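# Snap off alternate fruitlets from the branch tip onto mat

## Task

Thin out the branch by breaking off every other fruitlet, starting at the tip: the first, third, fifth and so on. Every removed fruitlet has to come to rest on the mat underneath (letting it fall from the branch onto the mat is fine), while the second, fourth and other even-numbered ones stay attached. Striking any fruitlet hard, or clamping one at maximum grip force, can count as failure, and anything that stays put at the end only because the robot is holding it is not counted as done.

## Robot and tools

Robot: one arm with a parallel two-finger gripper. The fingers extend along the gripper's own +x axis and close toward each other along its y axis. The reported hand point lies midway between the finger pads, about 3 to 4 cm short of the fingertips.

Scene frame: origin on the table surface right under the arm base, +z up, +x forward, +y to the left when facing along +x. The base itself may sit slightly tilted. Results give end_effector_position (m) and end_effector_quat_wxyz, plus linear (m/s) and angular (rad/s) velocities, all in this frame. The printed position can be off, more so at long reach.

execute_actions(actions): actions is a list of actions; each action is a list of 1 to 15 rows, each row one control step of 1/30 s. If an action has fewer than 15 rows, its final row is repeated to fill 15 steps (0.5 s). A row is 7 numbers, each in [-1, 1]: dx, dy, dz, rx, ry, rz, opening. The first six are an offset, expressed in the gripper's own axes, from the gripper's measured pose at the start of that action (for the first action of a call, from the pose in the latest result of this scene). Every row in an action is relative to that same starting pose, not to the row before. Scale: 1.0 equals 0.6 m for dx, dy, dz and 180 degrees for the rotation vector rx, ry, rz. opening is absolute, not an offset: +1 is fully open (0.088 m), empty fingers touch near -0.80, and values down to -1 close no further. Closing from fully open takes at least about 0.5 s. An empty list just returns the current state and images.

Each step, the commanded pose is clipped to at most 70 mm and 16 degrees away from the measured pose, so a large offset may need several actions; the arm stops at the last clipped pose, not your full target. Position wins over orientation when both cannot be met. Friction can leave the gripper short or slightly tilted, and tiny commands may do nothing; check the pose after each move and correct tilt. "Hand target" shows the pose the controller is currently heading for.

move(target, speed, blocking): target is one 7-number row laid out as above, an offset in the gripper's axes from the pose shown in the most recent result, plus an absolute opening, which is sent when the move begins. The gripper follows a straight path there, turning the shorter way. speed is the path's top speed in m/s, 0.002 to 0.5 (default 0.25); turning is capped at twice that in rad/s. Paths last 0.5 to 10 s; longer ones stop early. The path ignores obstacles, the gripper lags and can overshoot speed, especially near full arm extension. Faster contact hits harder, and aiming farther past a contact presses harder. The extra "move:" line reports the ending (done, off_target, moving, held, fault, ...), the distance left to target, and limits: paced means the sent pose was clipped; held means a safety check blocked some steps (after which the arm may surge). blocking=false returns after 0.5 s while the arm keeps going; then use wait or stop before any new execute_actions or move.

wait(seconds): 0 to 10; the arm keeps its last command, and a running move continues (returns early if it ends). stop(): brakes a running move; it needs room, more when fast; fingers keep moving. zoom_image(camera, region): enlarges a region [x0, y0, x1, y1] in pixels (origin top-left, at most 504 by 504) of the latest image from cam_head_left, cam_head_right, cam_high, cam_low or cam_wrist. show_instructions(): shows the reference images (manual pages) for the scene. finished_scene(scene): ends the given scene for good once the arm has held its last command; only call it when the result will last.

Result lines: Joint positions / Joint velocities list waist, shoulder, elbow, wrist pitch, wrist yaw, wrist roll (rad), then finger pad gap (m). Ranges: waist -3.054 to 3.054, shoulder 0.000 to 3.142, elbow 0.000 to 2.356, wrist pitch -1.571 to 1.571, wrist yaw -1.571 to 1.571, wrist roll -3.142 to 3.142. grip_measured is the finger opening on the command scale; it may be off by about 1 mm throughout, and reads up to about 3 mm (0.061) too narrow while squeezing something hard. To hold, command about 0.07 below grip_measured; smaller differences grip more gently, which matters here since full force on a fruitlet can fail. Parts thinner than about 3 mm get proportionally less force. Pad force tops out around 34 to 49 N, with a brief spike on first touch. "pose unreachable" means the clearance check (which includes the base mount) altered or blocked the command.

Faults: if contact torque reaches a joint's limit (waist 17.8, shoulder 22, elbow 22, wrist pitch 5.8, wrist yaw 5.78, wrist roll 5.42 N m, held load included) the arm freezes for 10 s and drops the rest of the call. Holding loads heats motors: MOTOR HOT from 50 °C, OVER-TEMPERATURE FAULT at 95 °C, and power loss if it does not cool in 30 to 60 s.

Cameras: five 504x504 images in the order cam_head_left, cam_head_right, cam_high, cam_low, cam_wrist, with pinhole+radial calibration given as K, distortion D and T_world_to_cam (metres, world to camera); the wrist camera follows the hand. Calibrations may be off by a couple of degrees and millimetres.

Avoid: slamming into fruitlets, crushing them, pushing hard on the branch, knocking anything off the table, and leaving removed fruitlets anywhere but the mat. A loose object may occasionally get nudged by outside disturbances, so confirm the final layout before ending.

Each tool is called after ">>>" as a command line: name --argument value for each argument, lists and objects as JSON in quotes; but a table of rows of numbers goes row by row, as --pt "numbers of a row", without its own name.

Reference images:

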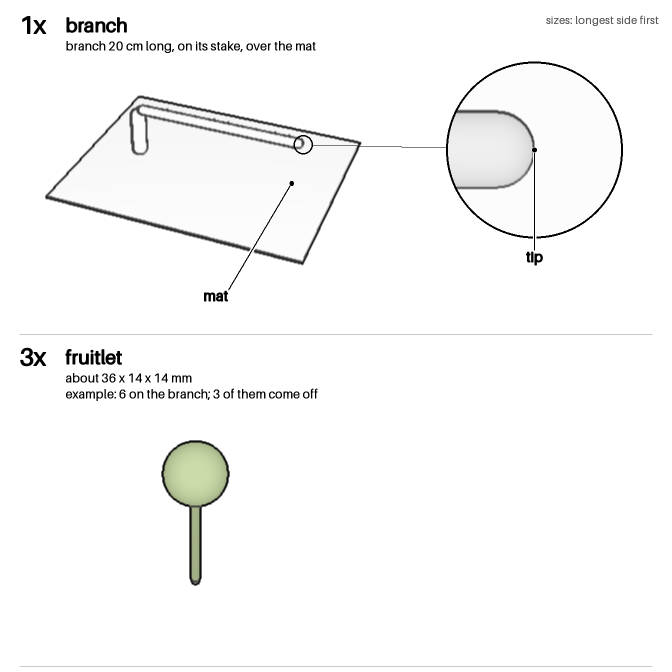

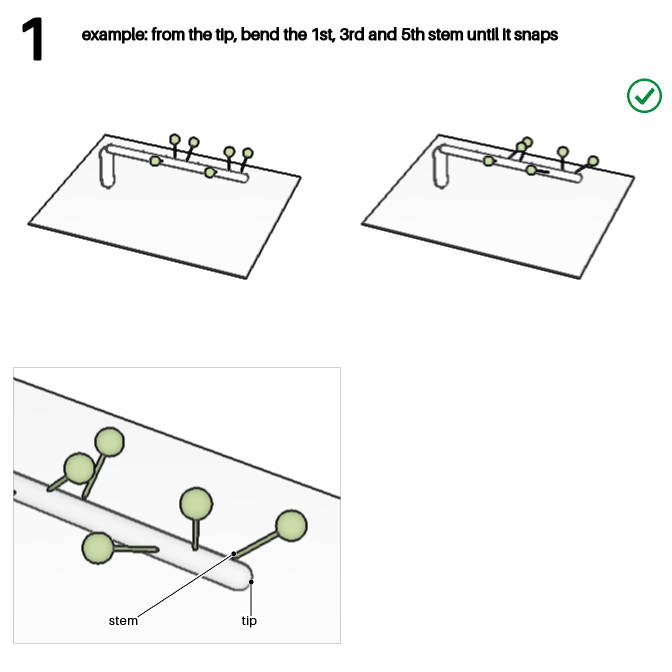

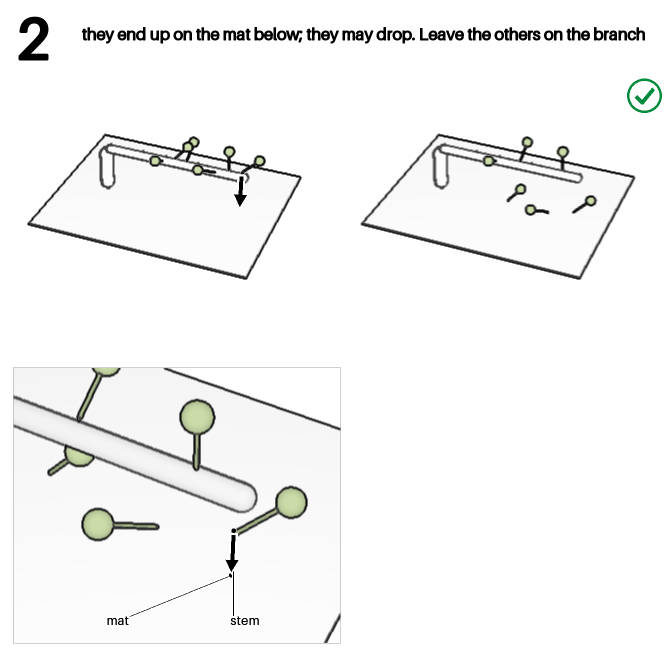

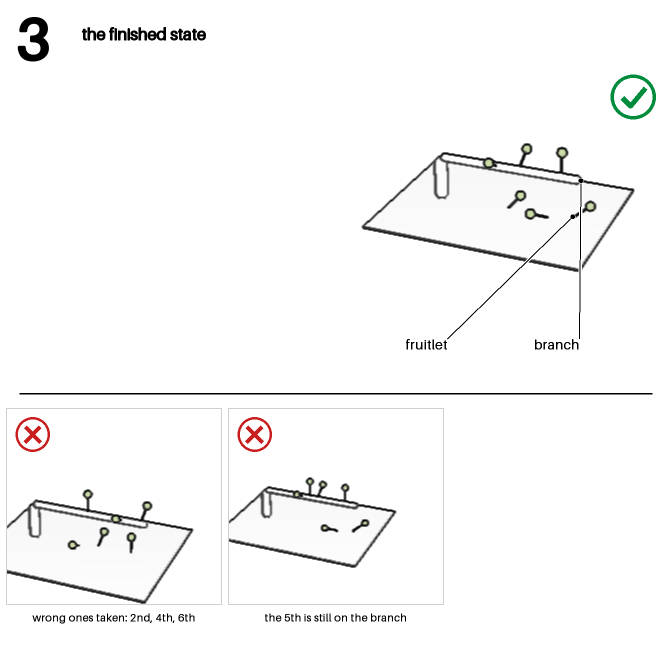

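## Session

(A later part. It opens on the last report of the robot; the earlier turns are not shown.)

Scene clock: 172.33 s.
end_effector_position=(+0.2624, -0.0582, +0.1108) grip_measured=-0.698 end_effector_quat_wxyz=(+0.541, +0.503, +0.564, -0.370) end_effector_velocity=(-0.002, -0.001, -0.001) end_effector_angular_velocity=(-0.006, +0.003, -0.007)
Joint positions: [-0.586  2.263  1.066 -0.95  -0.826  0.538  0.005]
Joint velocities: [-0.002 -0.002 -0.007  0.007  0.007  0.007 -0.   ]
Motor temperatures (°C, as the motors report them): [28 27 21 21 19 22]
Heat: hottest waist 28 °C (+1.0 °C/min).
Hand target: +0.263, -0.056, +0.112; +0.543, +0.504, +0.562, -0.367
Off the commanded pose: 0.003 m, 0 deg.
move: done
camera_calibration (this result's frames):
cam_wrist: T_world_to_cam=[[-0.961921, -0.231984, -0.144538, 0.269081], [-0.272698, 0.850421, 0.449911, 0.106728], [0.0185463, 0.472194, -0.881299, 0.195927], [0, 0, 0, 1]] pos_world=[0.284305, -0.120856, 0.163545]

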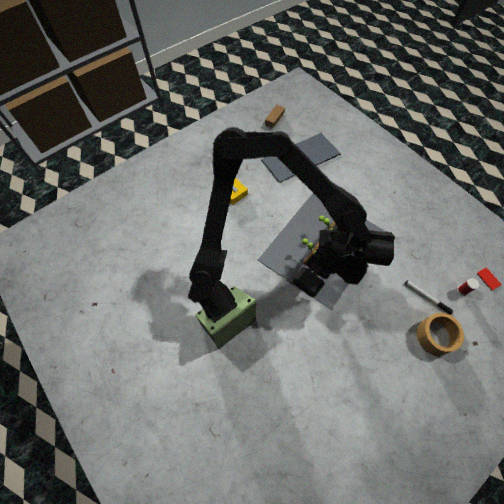

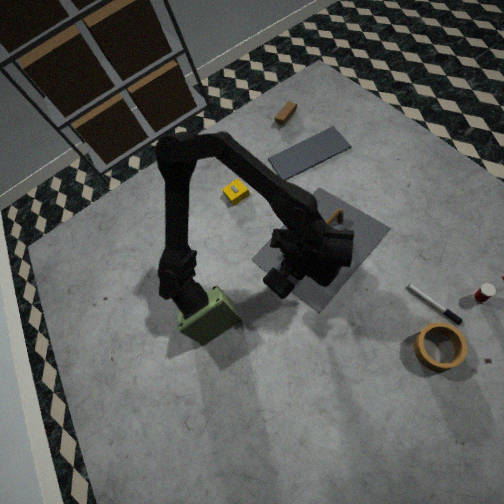

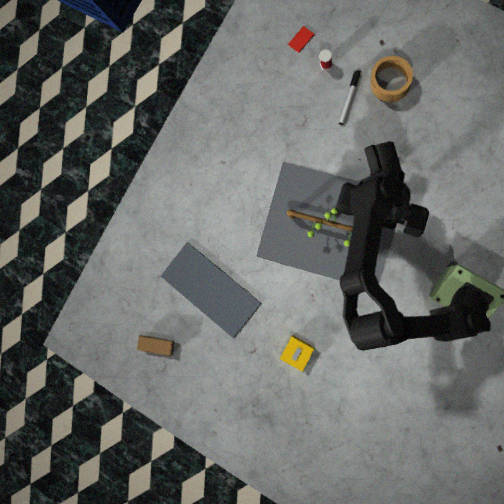

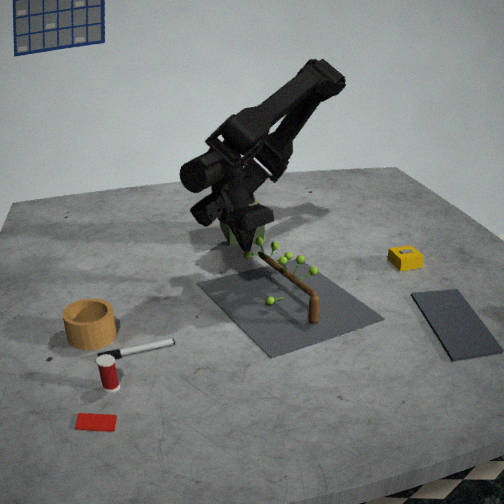

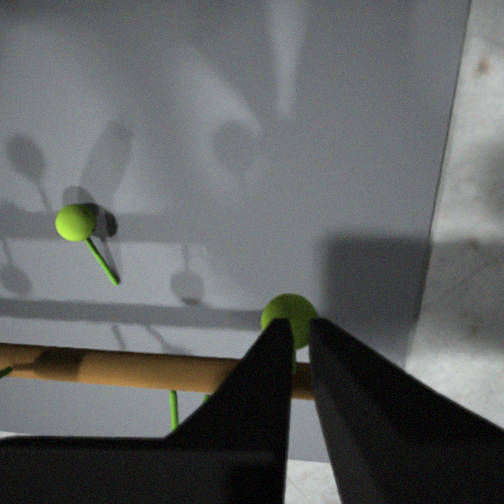

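Touching. Press down vertically (slight toward −y to clear B).

>>> move --target '[0.04,-0.004,0.006,0,0,0,-0.7]' --speed 0.02

>>> zoom_image --camera "cam_low" --region '[200, 190, 340, 330]'

Scene clock: 180.63 s.
end_effector_position=(+0.2654, -0.0582, +0.0895) grip_measured=-0.698 end_effector_quat_wxyz=(+0.546, +0.499, +0.563, -0.369) end_effector_velocity=(+0.003, +0.001, -0.001) end_effector_angular_velocity=(+0.009, -0.022, +0.004)
Joint positions: [-0.535  2.28   1.02  -0.825 -0.849  0.602  0.005]
Joint velocities: [ 0.002 -0.002 -0.007  0.022 -0.022  0.007  0.   ]
Motor temperatures (°C, as the motors report them): [28 27 21 21 19 22]
Heat: hottest waist 28 °C (+0.0 °C/min).
Hand target: +0.263, -0.058, +0.087; +0.541, +0.503, +0.564, -0.369
Off the commanded pose: 0.004 m, 1 deg.
move: done
camera_calibration (this result's frames):
cam_wrist: T_world_to_cam=[[-0.958951, -0.242424, -0.147115, 0.267737], [-0.28295, 0.852323, 0.43987, 0.120862], [0.0187547, 0.46344, -0.88593, 0.177012], [0, 0, 0, 1]] pos_world=[0.287625, -0.120142, 0.143045]

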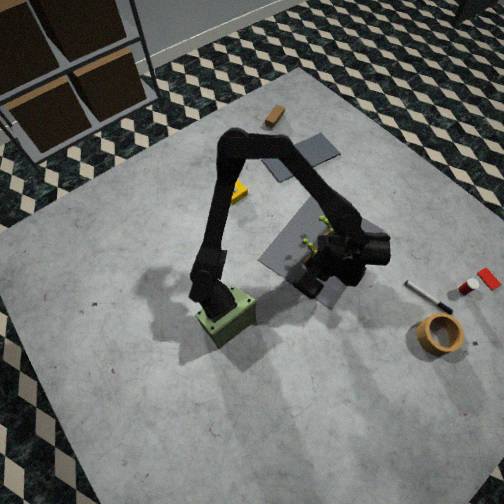

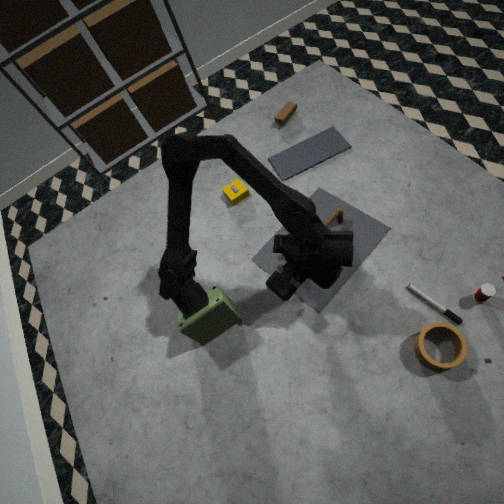

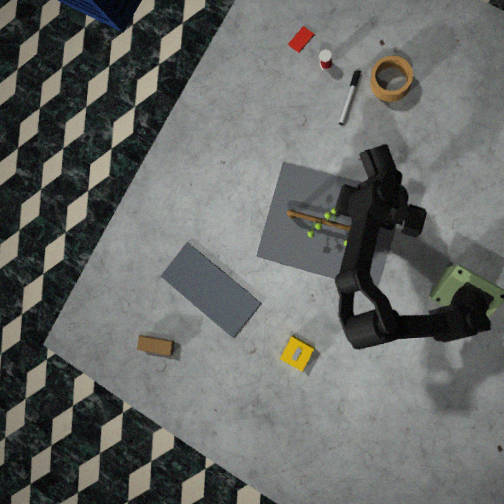

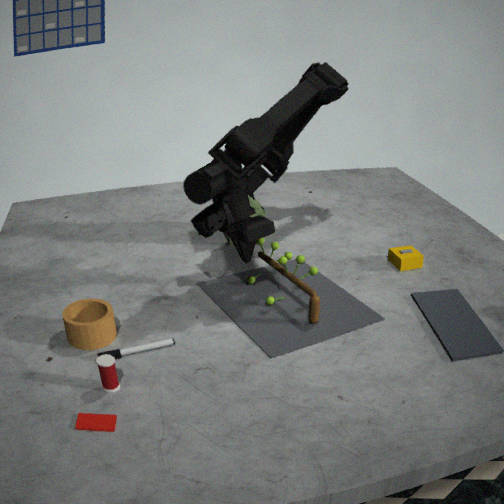

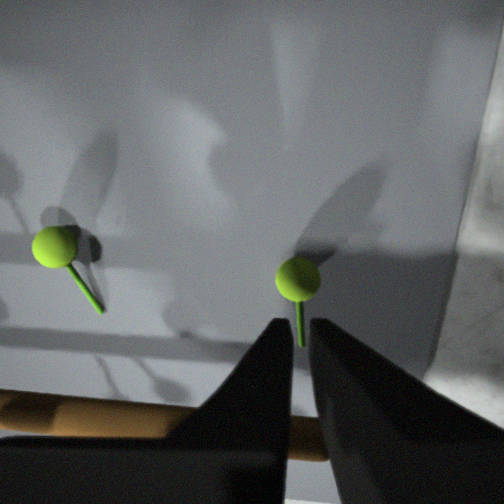

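Region (200, 190, 340, 330) of cam_low's 504x504 image, scaled by 3.600, with more detail than that image has.

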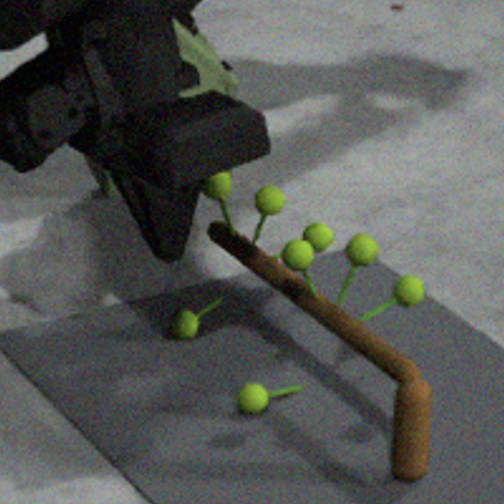

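>>> move --target '[-0.09,0,0,0,0,0,-0.3]' --speed 0.1

>>> move --target '[0.02,0.055,-0.078,0,0,0,-0.3]' --speed 0.1

>>> zoom_image --camera "cam_low" --region '[200, 190, 340, 330]'

Scene clock: 200.77 s.
end_effector_position=(+0.2579, -0.0659, +0.1377) grip_measured=-0.303 end_effector_quat_wxyz=(+0.539, +0.503, +0.566, -0.369) end_effector_velocity=(-0.001, +0.004, +0.004) end_effector_angular_velocity=(+0.019, +0.000, +0.001)
Joint positions: [-0.661  2.267  1.141 -1.092 -0.782  0.444  0.024]
Joint velocities: [-0.007 -0.002  0.007 -0.037 -0.007 -0.022 -0.   ]
Motor temperatures (°C, as the motors report them): [27 26 21 21 19 22]
Heat: hottest waist 27 °C (-1.0 °C/min).
Hand target: +0.260, -0.067, +0.142; +0.546, +0.499, +0.563, -0.369
Off the commanded pose: 0.006 m, 1 deg.
move: done
camera_calibration (this result's frames):
cam_wrist: T_world_to_cam=[[-0.962225, -0.232801, -0.141166, 0.26634], [-0.271884, 0.84878, 0.453488, 0.0991566], [0.0142464, 0.474738, -0.880012, 0.224468], [0, 0, 0, 1]] pos_world=[0.28004, -0.128722, 0.190166]

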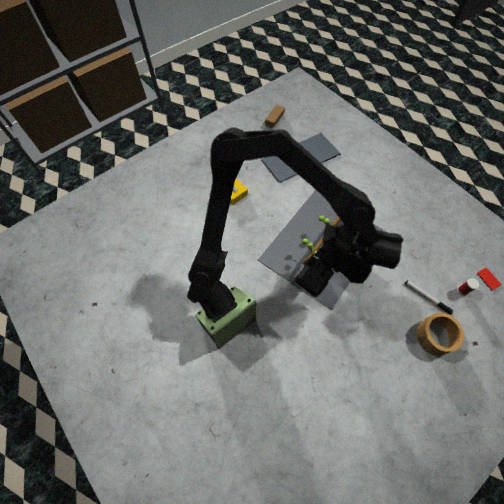

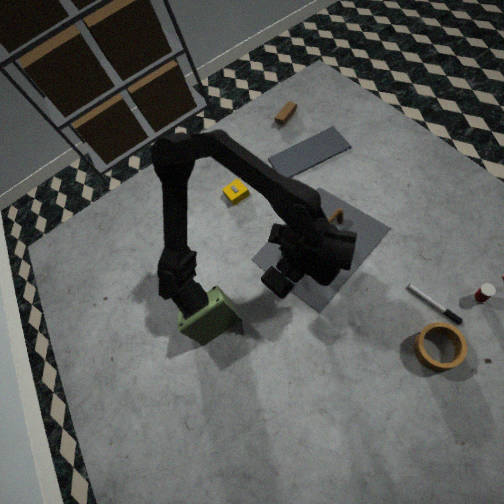

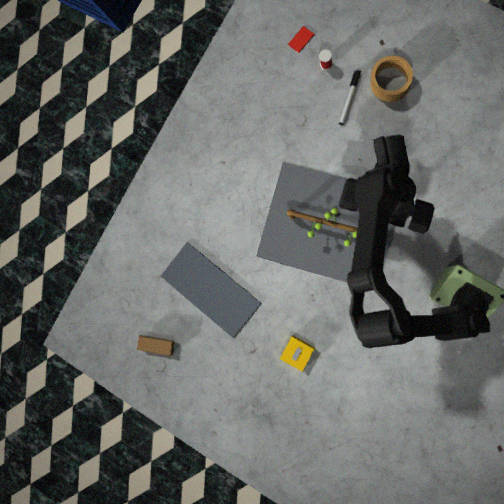

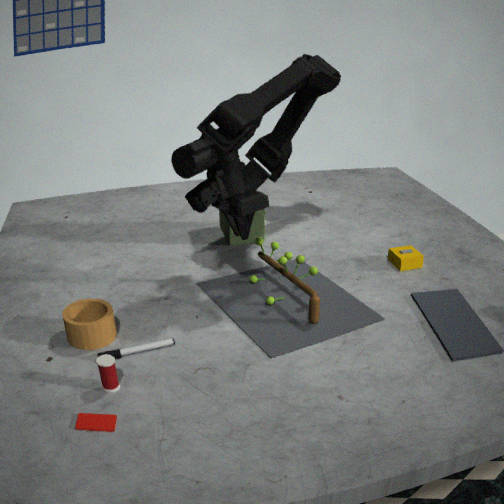

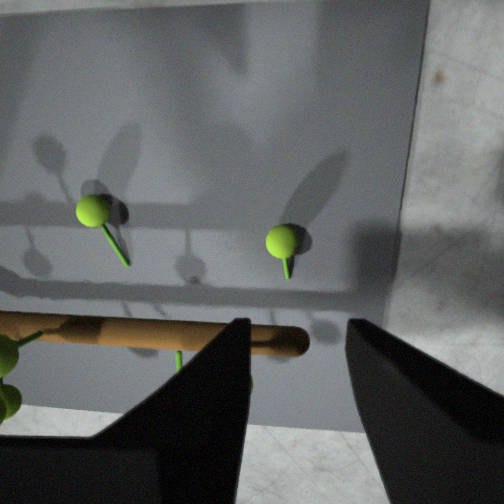

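Scene clock: 201.70 s.
end_effector_position=(+0.2800, -0.0143, +0.1362) grip_measured=-0.302 end_effector_quat_wxyz=(+0.537, +0.502, +0.567, -0.372) end_effector_velocity=(-0.000, +0.005, +0.000) end_effector_angular_velocity=(+0.021, -0.007, -0.011)
Joint positions: [-0.519  2.129  1.117 -1.083 -0.856  0.618  0.024]
Joint velocities: [ 0.002 -0.007 -0.007 -0.007 -0.022  0.007 -0.   ]
Motor temperatures (°C, as the motors report them): [27 26 21 21 19 22]
Heat: hottest waist 27 °C (-1.0 °C/min).
Hand target: +0.280, -0.012, +0.137; +0.539, +0.503, +0.565, -0.369
Off the commanded pose: 0.003 m, 0 deg.
move: done
camera_calibration (this result's frames):
cam_wrist: T_world_to_cam=[[-0.963528, -0.231032, -0.135049, 0.298992], [-0.26743, 0.849681, 0.454449, 0.0606626], [0.00975608, 0.47399, -0.880476, 0.199657], [0, 0, 0, 1]] pos_world=[0.302362, -0.0771027, 0.188604]

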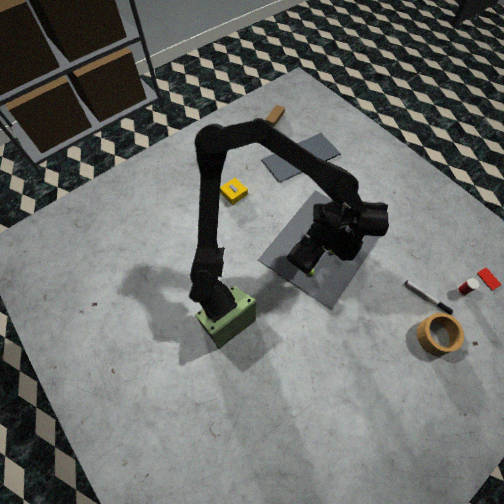

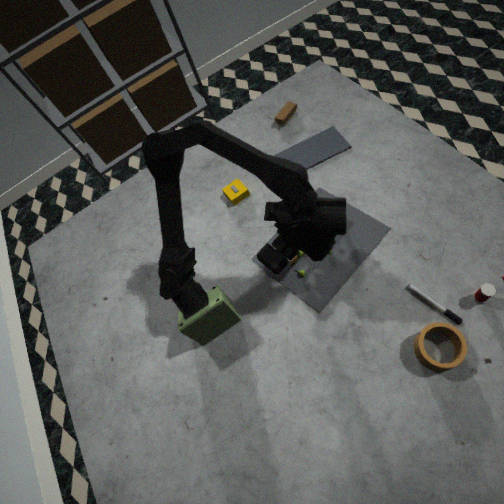

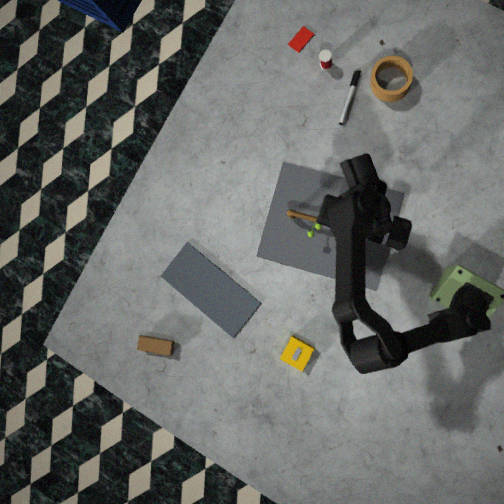

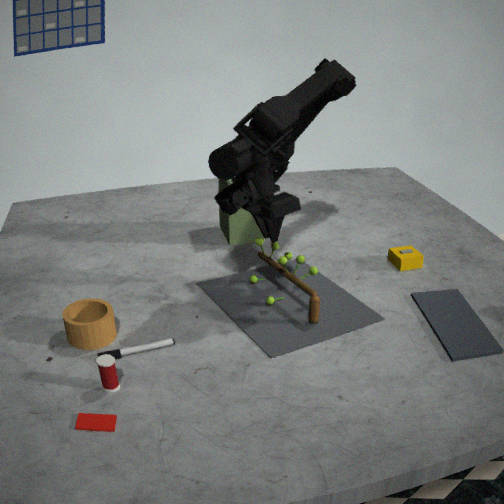

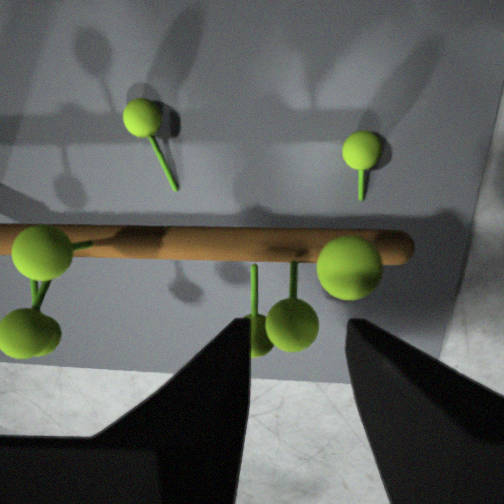

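Region (200, 190, 340, 330) of cam_low's 504x504 image, scaled by 3.600, with more detail than that image has.

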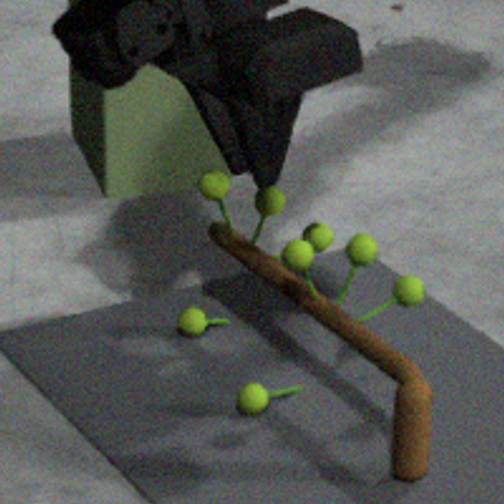

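>>> move --target '[0.024,0.009,-0.002,0,0,0,-0.3]' --speed 0.02

>>> zoom_image --camera "cam_low" --region '[220, 200, 320, 300]'

Scene clock: 223.20 s.
end_effector_position=(+0.2872, -0.0098, +0.1248) grip_measured=-0.302 end_effector_quat_wxyz=(+0.540, +0.499, +0.566, -0.372) end_effector_velocity=(-0.001, -0.000, -0.001) end_effector_angular_velocity=(+0.005, -0.008, +0.018)
Joint positions: [-0.474  2.128  1.103 -1.016 -0.873  0.678  0.024]
Joint velocities: [-0.002  0.002 -0.007  0.007 -0.007 -0.022 -0.   ]
Motor temperatures (°C, as the motors report them): [27 27 21 21 19 22]
Heat: hottest waist 27 °C (-2.0 °C/min).
Hand target: +0.286, -0.010, +0.123; +0.537, +0.502, +0.567, -0.372
Off the commanded pose: 0.002 m, 1 deg.
move: done
camera_calibration (this result's frames):
cam_wrist: T_world_to_cam=[[-0.961999, -0.237337, -0.135017, 0.304951], [-0.272916, 0.851416, 0.447892, 0.0663899], [0.00865437, 0.467719, -0.883835, 0.188095], [0, 0, 0, 1]] pos_world=[0.309854, -0.0721248, 0.177683]

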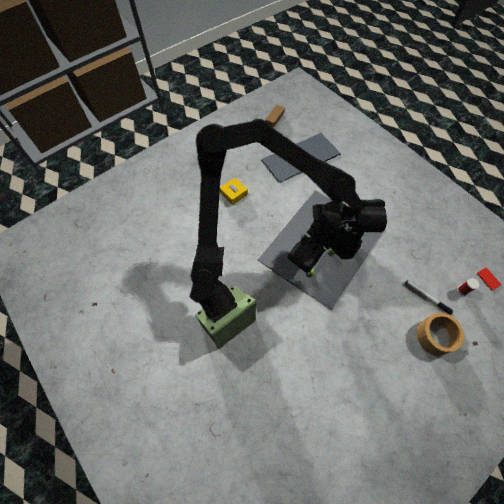

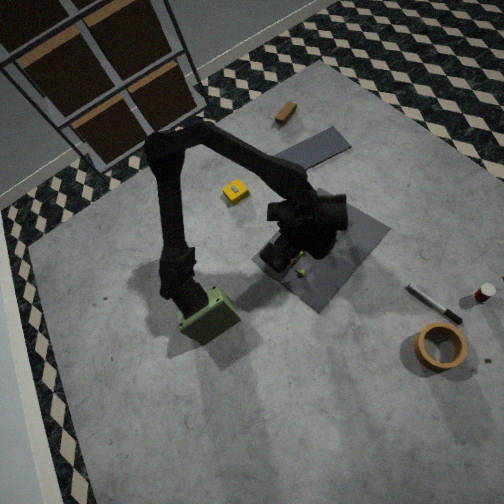

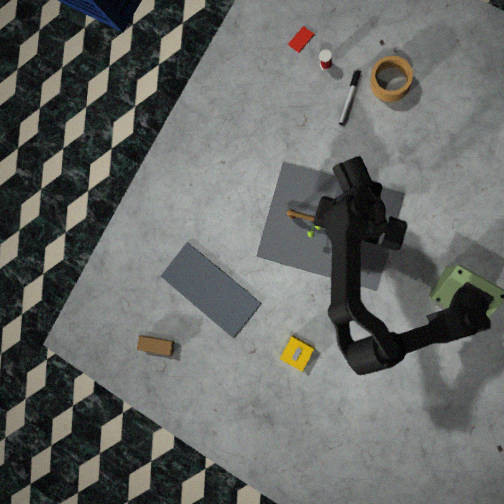

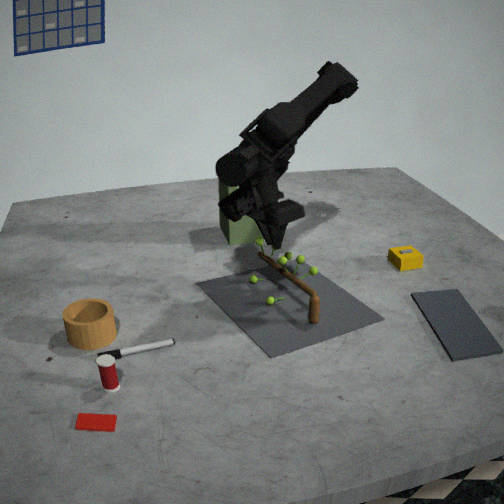

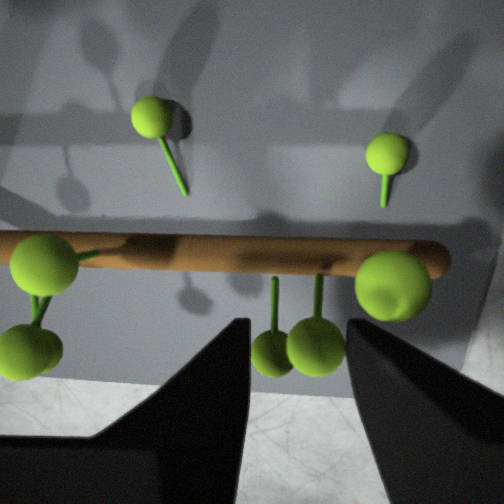

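Region (220, 200, 320, 300) of cam_low's 504x504 image, scaled by 5.040, with more detail than that image has.

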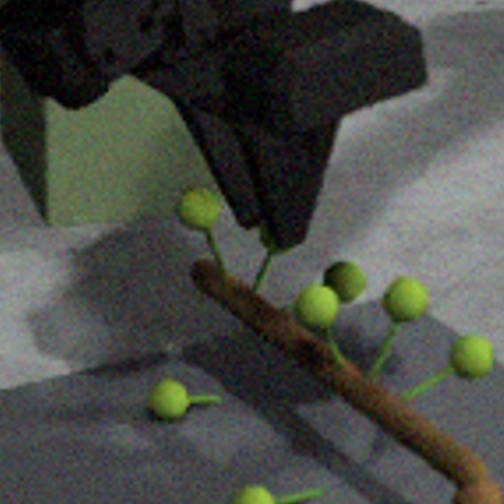

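>>> move --target '[-0.003,-0.025,0,0,0,0,-0.3]' --speed 0.015

>>> zoom_image --camera "cam_low" --region '[220, 200, 320, 300]'

Scene clock: 234.53 s.
end_effector_position=(+0.2739, -0.0133, +0.1228) grip_measured=-0.302 end_effector_quat_wxyz=(+0.537, +0.501, +0.568, -0.372) end_effector_velocity=(-0.002, +0.001, +0.002) end_effector_angular_velocity=(+0.008, -0.007, -0.003)
Joint positions: [-0.498  2.122  1.059 -1.015 -0.864  0.64   0.024]
Joint velocities: [-0.007 -0.007 -0.007 -0.007 -0.007 -0.007 -0.   ]
Motor temperatures (°C, as the motors report them): [27 27 21 21 19 22]
Heat: hottest waist 27 °C (-1.0 °C/min).
Hand target: +0.273, -0.013, +0.125; +0.540, +0.499, +0.566, -0.372
Off the commanded pose: 0.002 m, 1 deg.
move: done
camera_calibration (this result's frames):
cam_wrist: T_world_to_cam=[[-0.963336, -0.233665, -0.131849, 0.291106], [-0.26824, 0.848993, 0.455256, 0.0643712], [0.00556101, 0.473932, -0.880544, 0.188611], [0, 0, 0, 1]] pos_world=[0.296651, -0.0760178, 0.175157]

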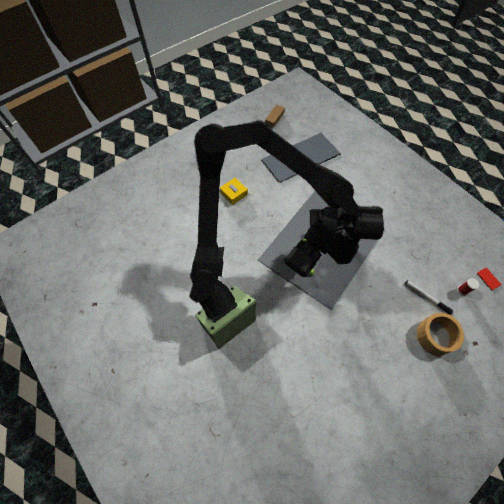

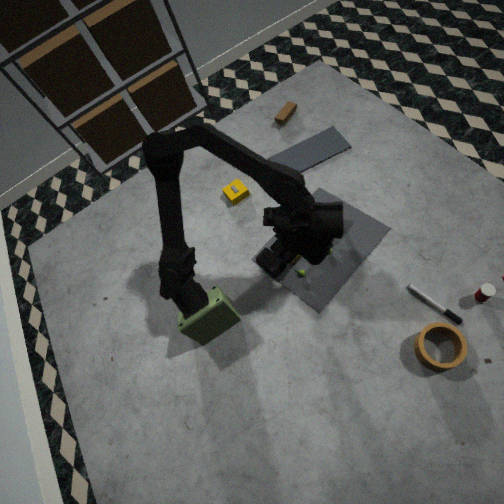

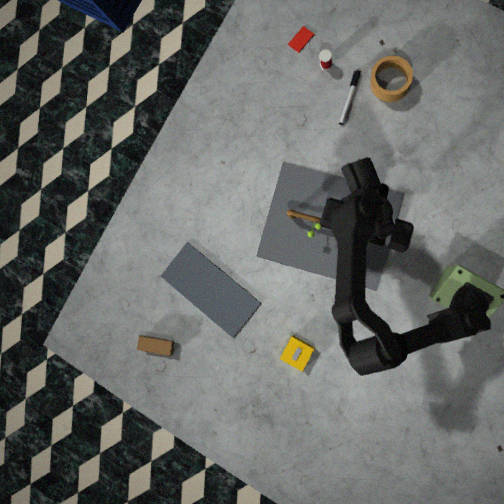

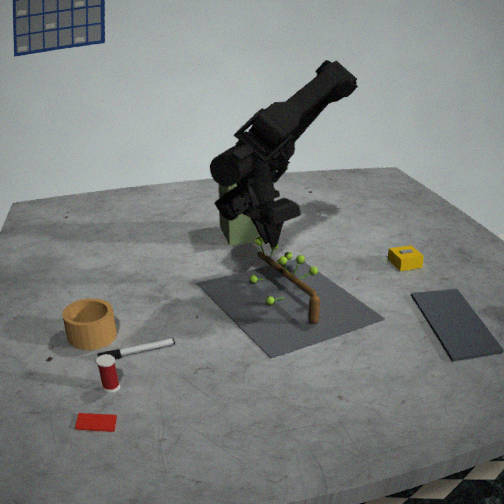

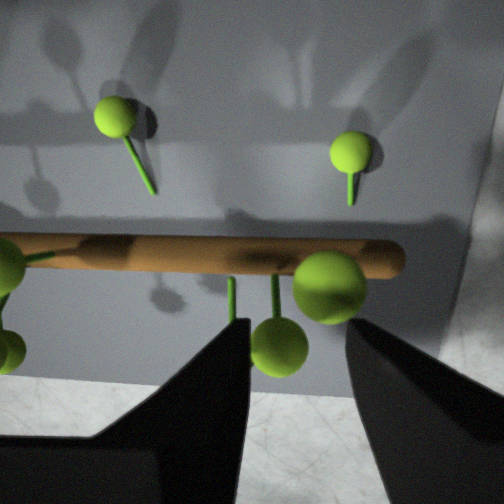

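Region (220, 200, 320, 300) of cam_low's 504x504 image, scaled by 5.040, with more detail than that image has.

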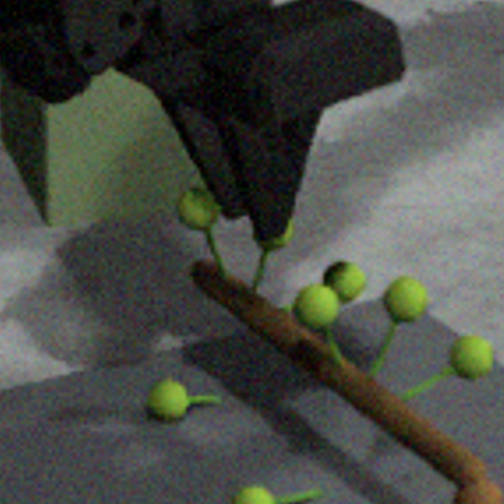

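>>> move --target '[0.002,-0.045,-0.003,0,0,0,-0.3]' --speed 0.015

>>> zoom_image --camera "cam_low" --region '[220, 200, 320, 300]'

Scene clock: 245.97 s.
end_effector_position=(+0.2485, -0.0169, +0.1171) grip_measured=-0.302 end_effector_quat_wxyz=(+0.532, +0.503, +0.570, -0.372) end_effector_velocity=(+0.000, +0.001, +0.001) end_effector_angular_velocity=(+0.001, -0.012, +0.009)
Joint positions: [-0.537  2.101  0.964 -0.993 -0.846  0.584  0.024]
Joint velocities: [-0.002 -0.007 -0.007  0.007 -0.007 -0.007  0.   ]
Motor temperatures (°C, as the motors report them): [28 27 21 21 19 22]
Heat: hottest waist 28 °C (+0.0 °C/min).
Hand target: +0.247, -0.017, +0.119; +0.536, +0.501, +0.568, -0.372
Off the commanded pose: 0.002 m, 1 deg.
move: done
camera_calibration (this result's frames):
cam_wrist: T_world_to_cam=[[-0.965042, -0.228798, -0.127853, 0.26505], [-0.262088, 0.846511, 0.463389, 0.0606425], [0.00220663, 0.480698, -0.876883, 0.185925], [0, 0, 0, 1]] pos_world=[0.271268, -0.0800652, 0.168821]

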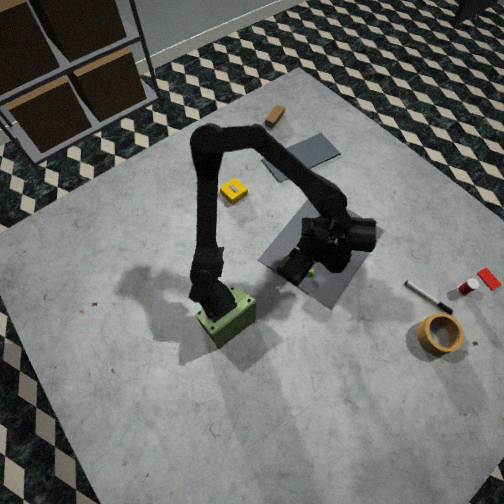

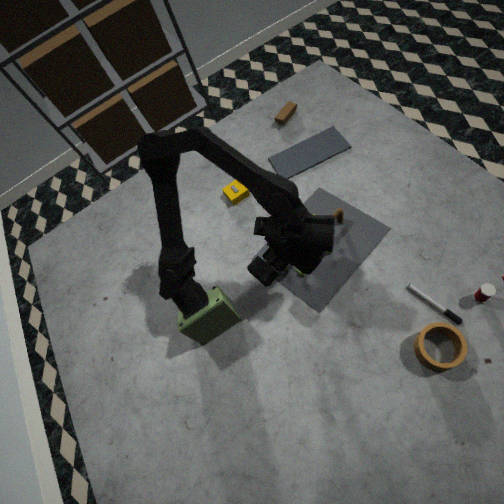

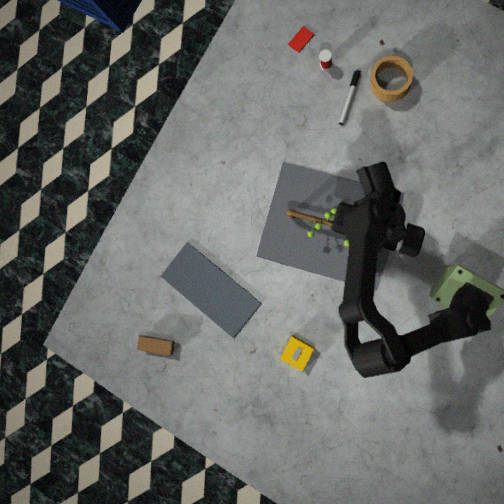

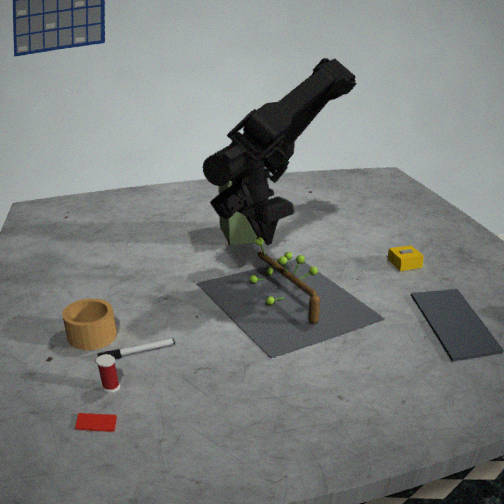

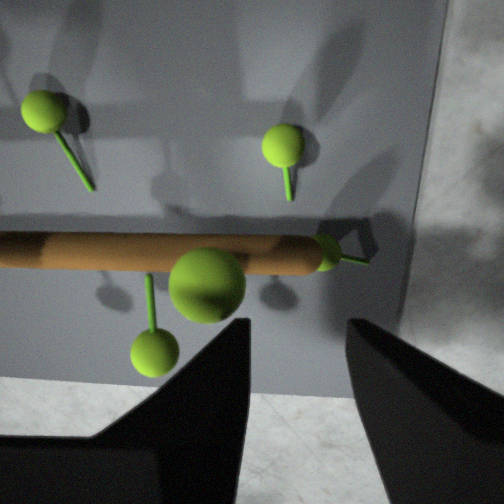

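Region (220, 200, 320, 300) of cam_low's 504x504 image, scaled by 5.040, with more detail than that image has.

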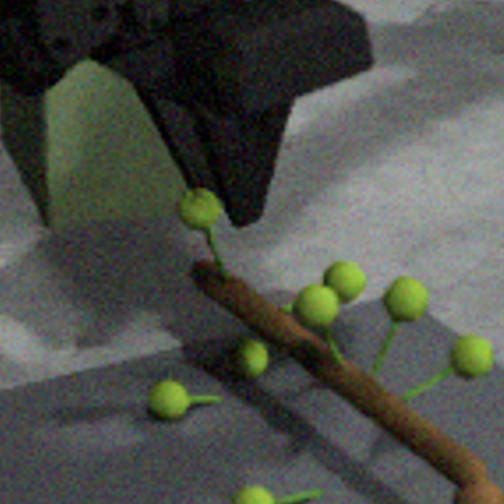

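>>> move --target '[-0.045,0,0,0,0,0,-0.3]' --speed 0.1

>>> move --target '[0.028,0.2,-0.008,0,0,0,-0.3]' --speed 0.1

>>> zoom_image --camera "cam_low" --region '[240, 200, 340, 300]'

Scene clock: 254.57 s.
end_effector_position=(+0.2449, -0.0202, +0.1406) grip_measured=-0.302 end_effector_quat_wxyz=(+0.528, +0.505, +0.572, -0.372) end_effector_velocity=(-0.001, -0.001, +0.002) end_effector_angular_velocity=(-0.004, +0.000, +0.001)
Joint positions: [-0.603  2.101  1.027 -1.128 -0.812  0.5    0.024]
Joint velocities: [-0.007 -0.002  0.002 -0.007  0.007 -0.007 -0.   ]
Motor temperatures (°C, as the motors report them): [28 27 21 21 19 22]
Heat: hottest waist 28 °C (+1.0 °C/min).
Hand target: +0.246, -0.022, +0.144; +0.532, +0.503, +0.570, -0.372
Off the commanded pose: 0.004 m, 1 deg.
move: done
camera_calibration (this result's frames):
cam_wrist: T_world_to_cam=[[-0.966559, -0.224098, -0.124674, 0.26387], [-0.256444, 0.843848, 0.471335, 0.0491468], [-0.000419599, 0.487545, -0.873098, 0.208391], [0, 0, 0, 1]] pos_world=[0.267736, -0.0839397, 0.191679]

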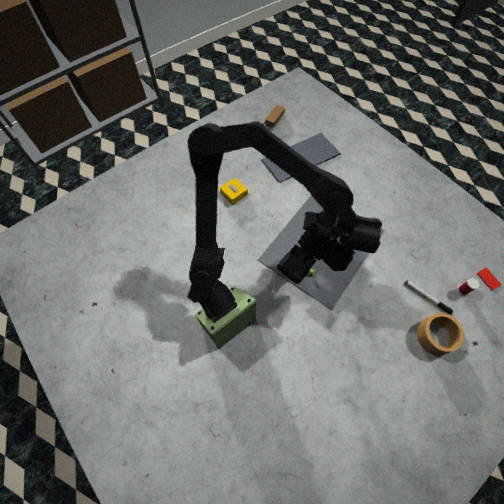

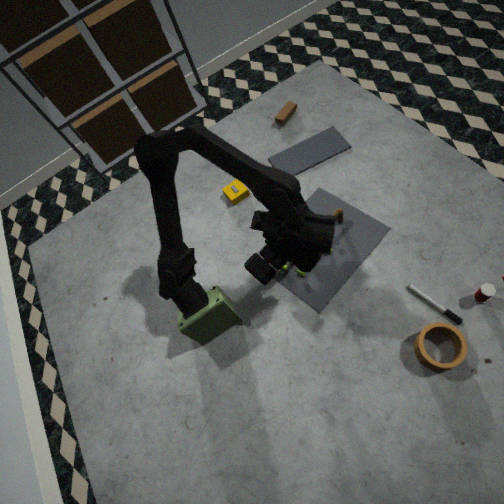

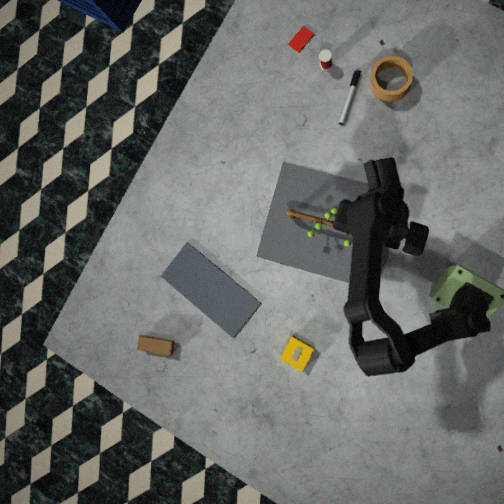

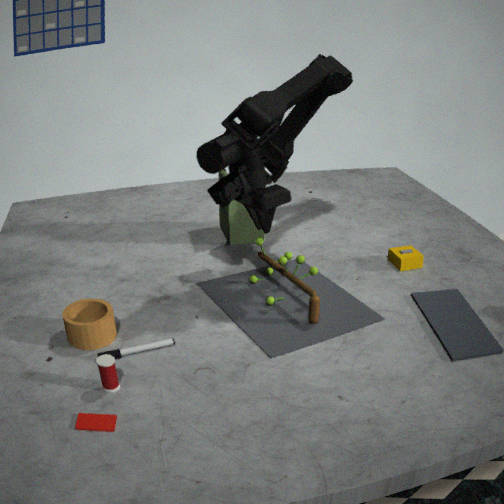

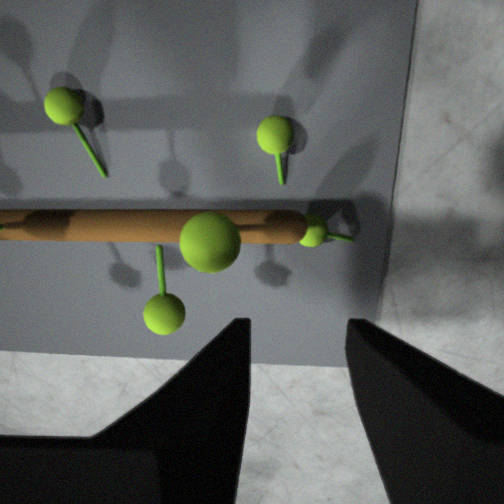

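Scene clock: 256.17 s.
end_effector_position=(+0.3600, +0.0127, +0.1387) grip_measured=-0.302 end_effector_quat_wxyz=(+0.531, +0.502, +0.572, -0.372) end_effector_velocity=(-0.000, -0.000, +0.000) end_effector_angular_velocity=(+0.014, +0.008, -0.009)
Joint positions: [-0.373  2.248  1.45  -1.16  -0.92   0.81   0.024]
Joint velocities: [-0.002  0.012  0.012 -0.022 -0.007 -0.007 -0.001]
Motor temperatures (°C, as the motors report them): [28 27 21 21 19 22]
Heat: hottest waist 28 °C (+1.0 °C/min).
Hand target: +0.362, +0.012, +0.138; +0.529, +0.505, +0.571, -0.372
Off the commanded pose: 0.002 m, 0 deg.
move: done
camera_calibration (this result's frames):
cam_wrist: T_world_to_cam=[[-0.965196, -0.229729, -0.124982, 0.381896], [-0.261523, 0.845754, 0.465087, 0.0543971], [-0.00113969, 0.481587, -0.876398, 0.191525], [0, 0, 0, 1]] pos_world=[0.383049, -0.0505103, 0.190283]

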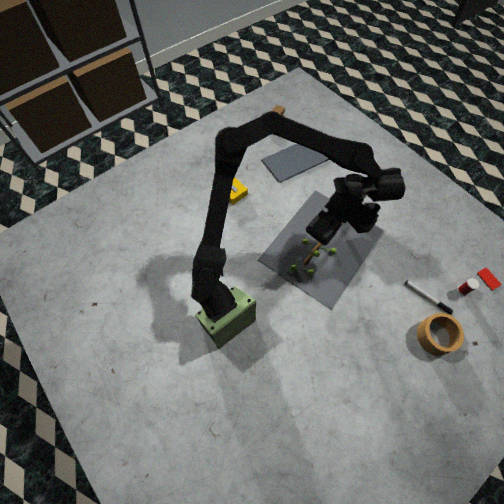

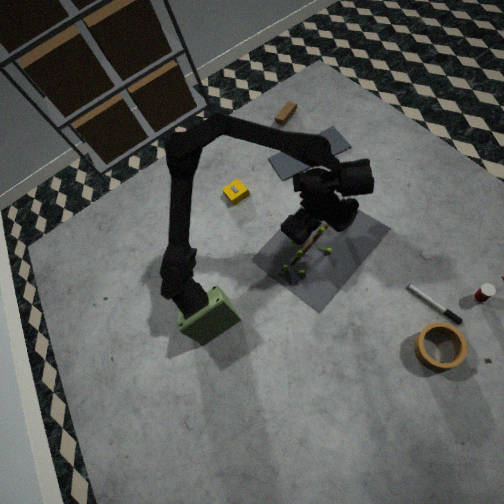

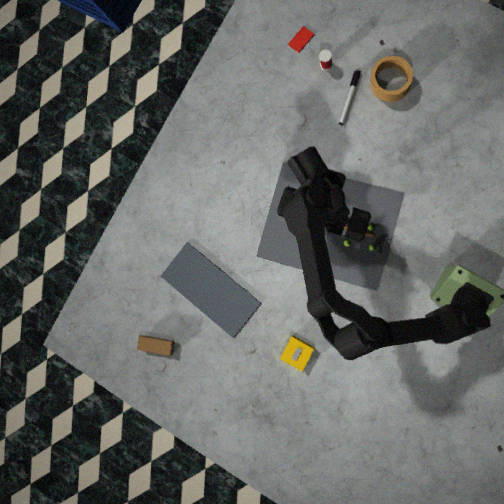

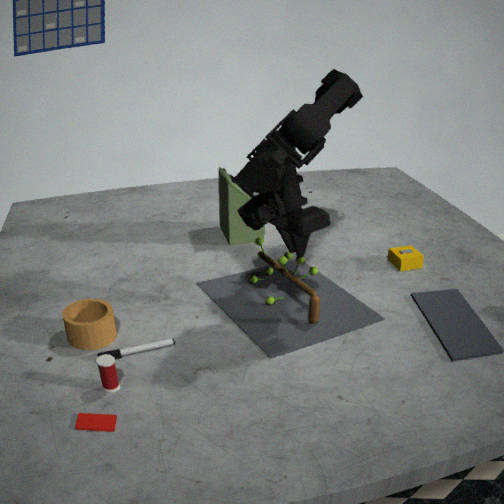

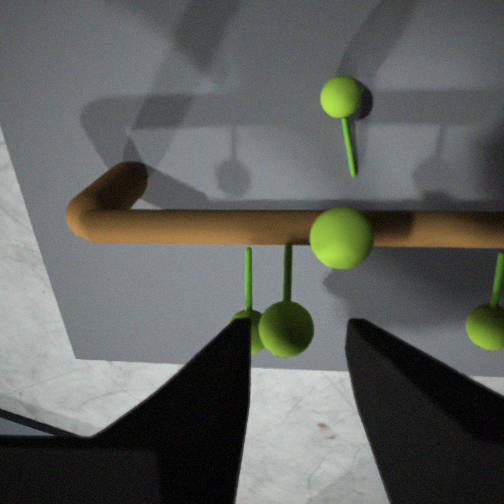

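Region (240, 200, 340, 300) of cam_low's 504x504 image, scaled by 5.040, with more detail than that image has.

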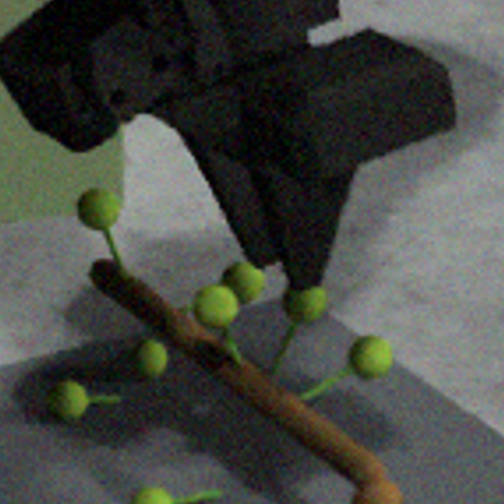

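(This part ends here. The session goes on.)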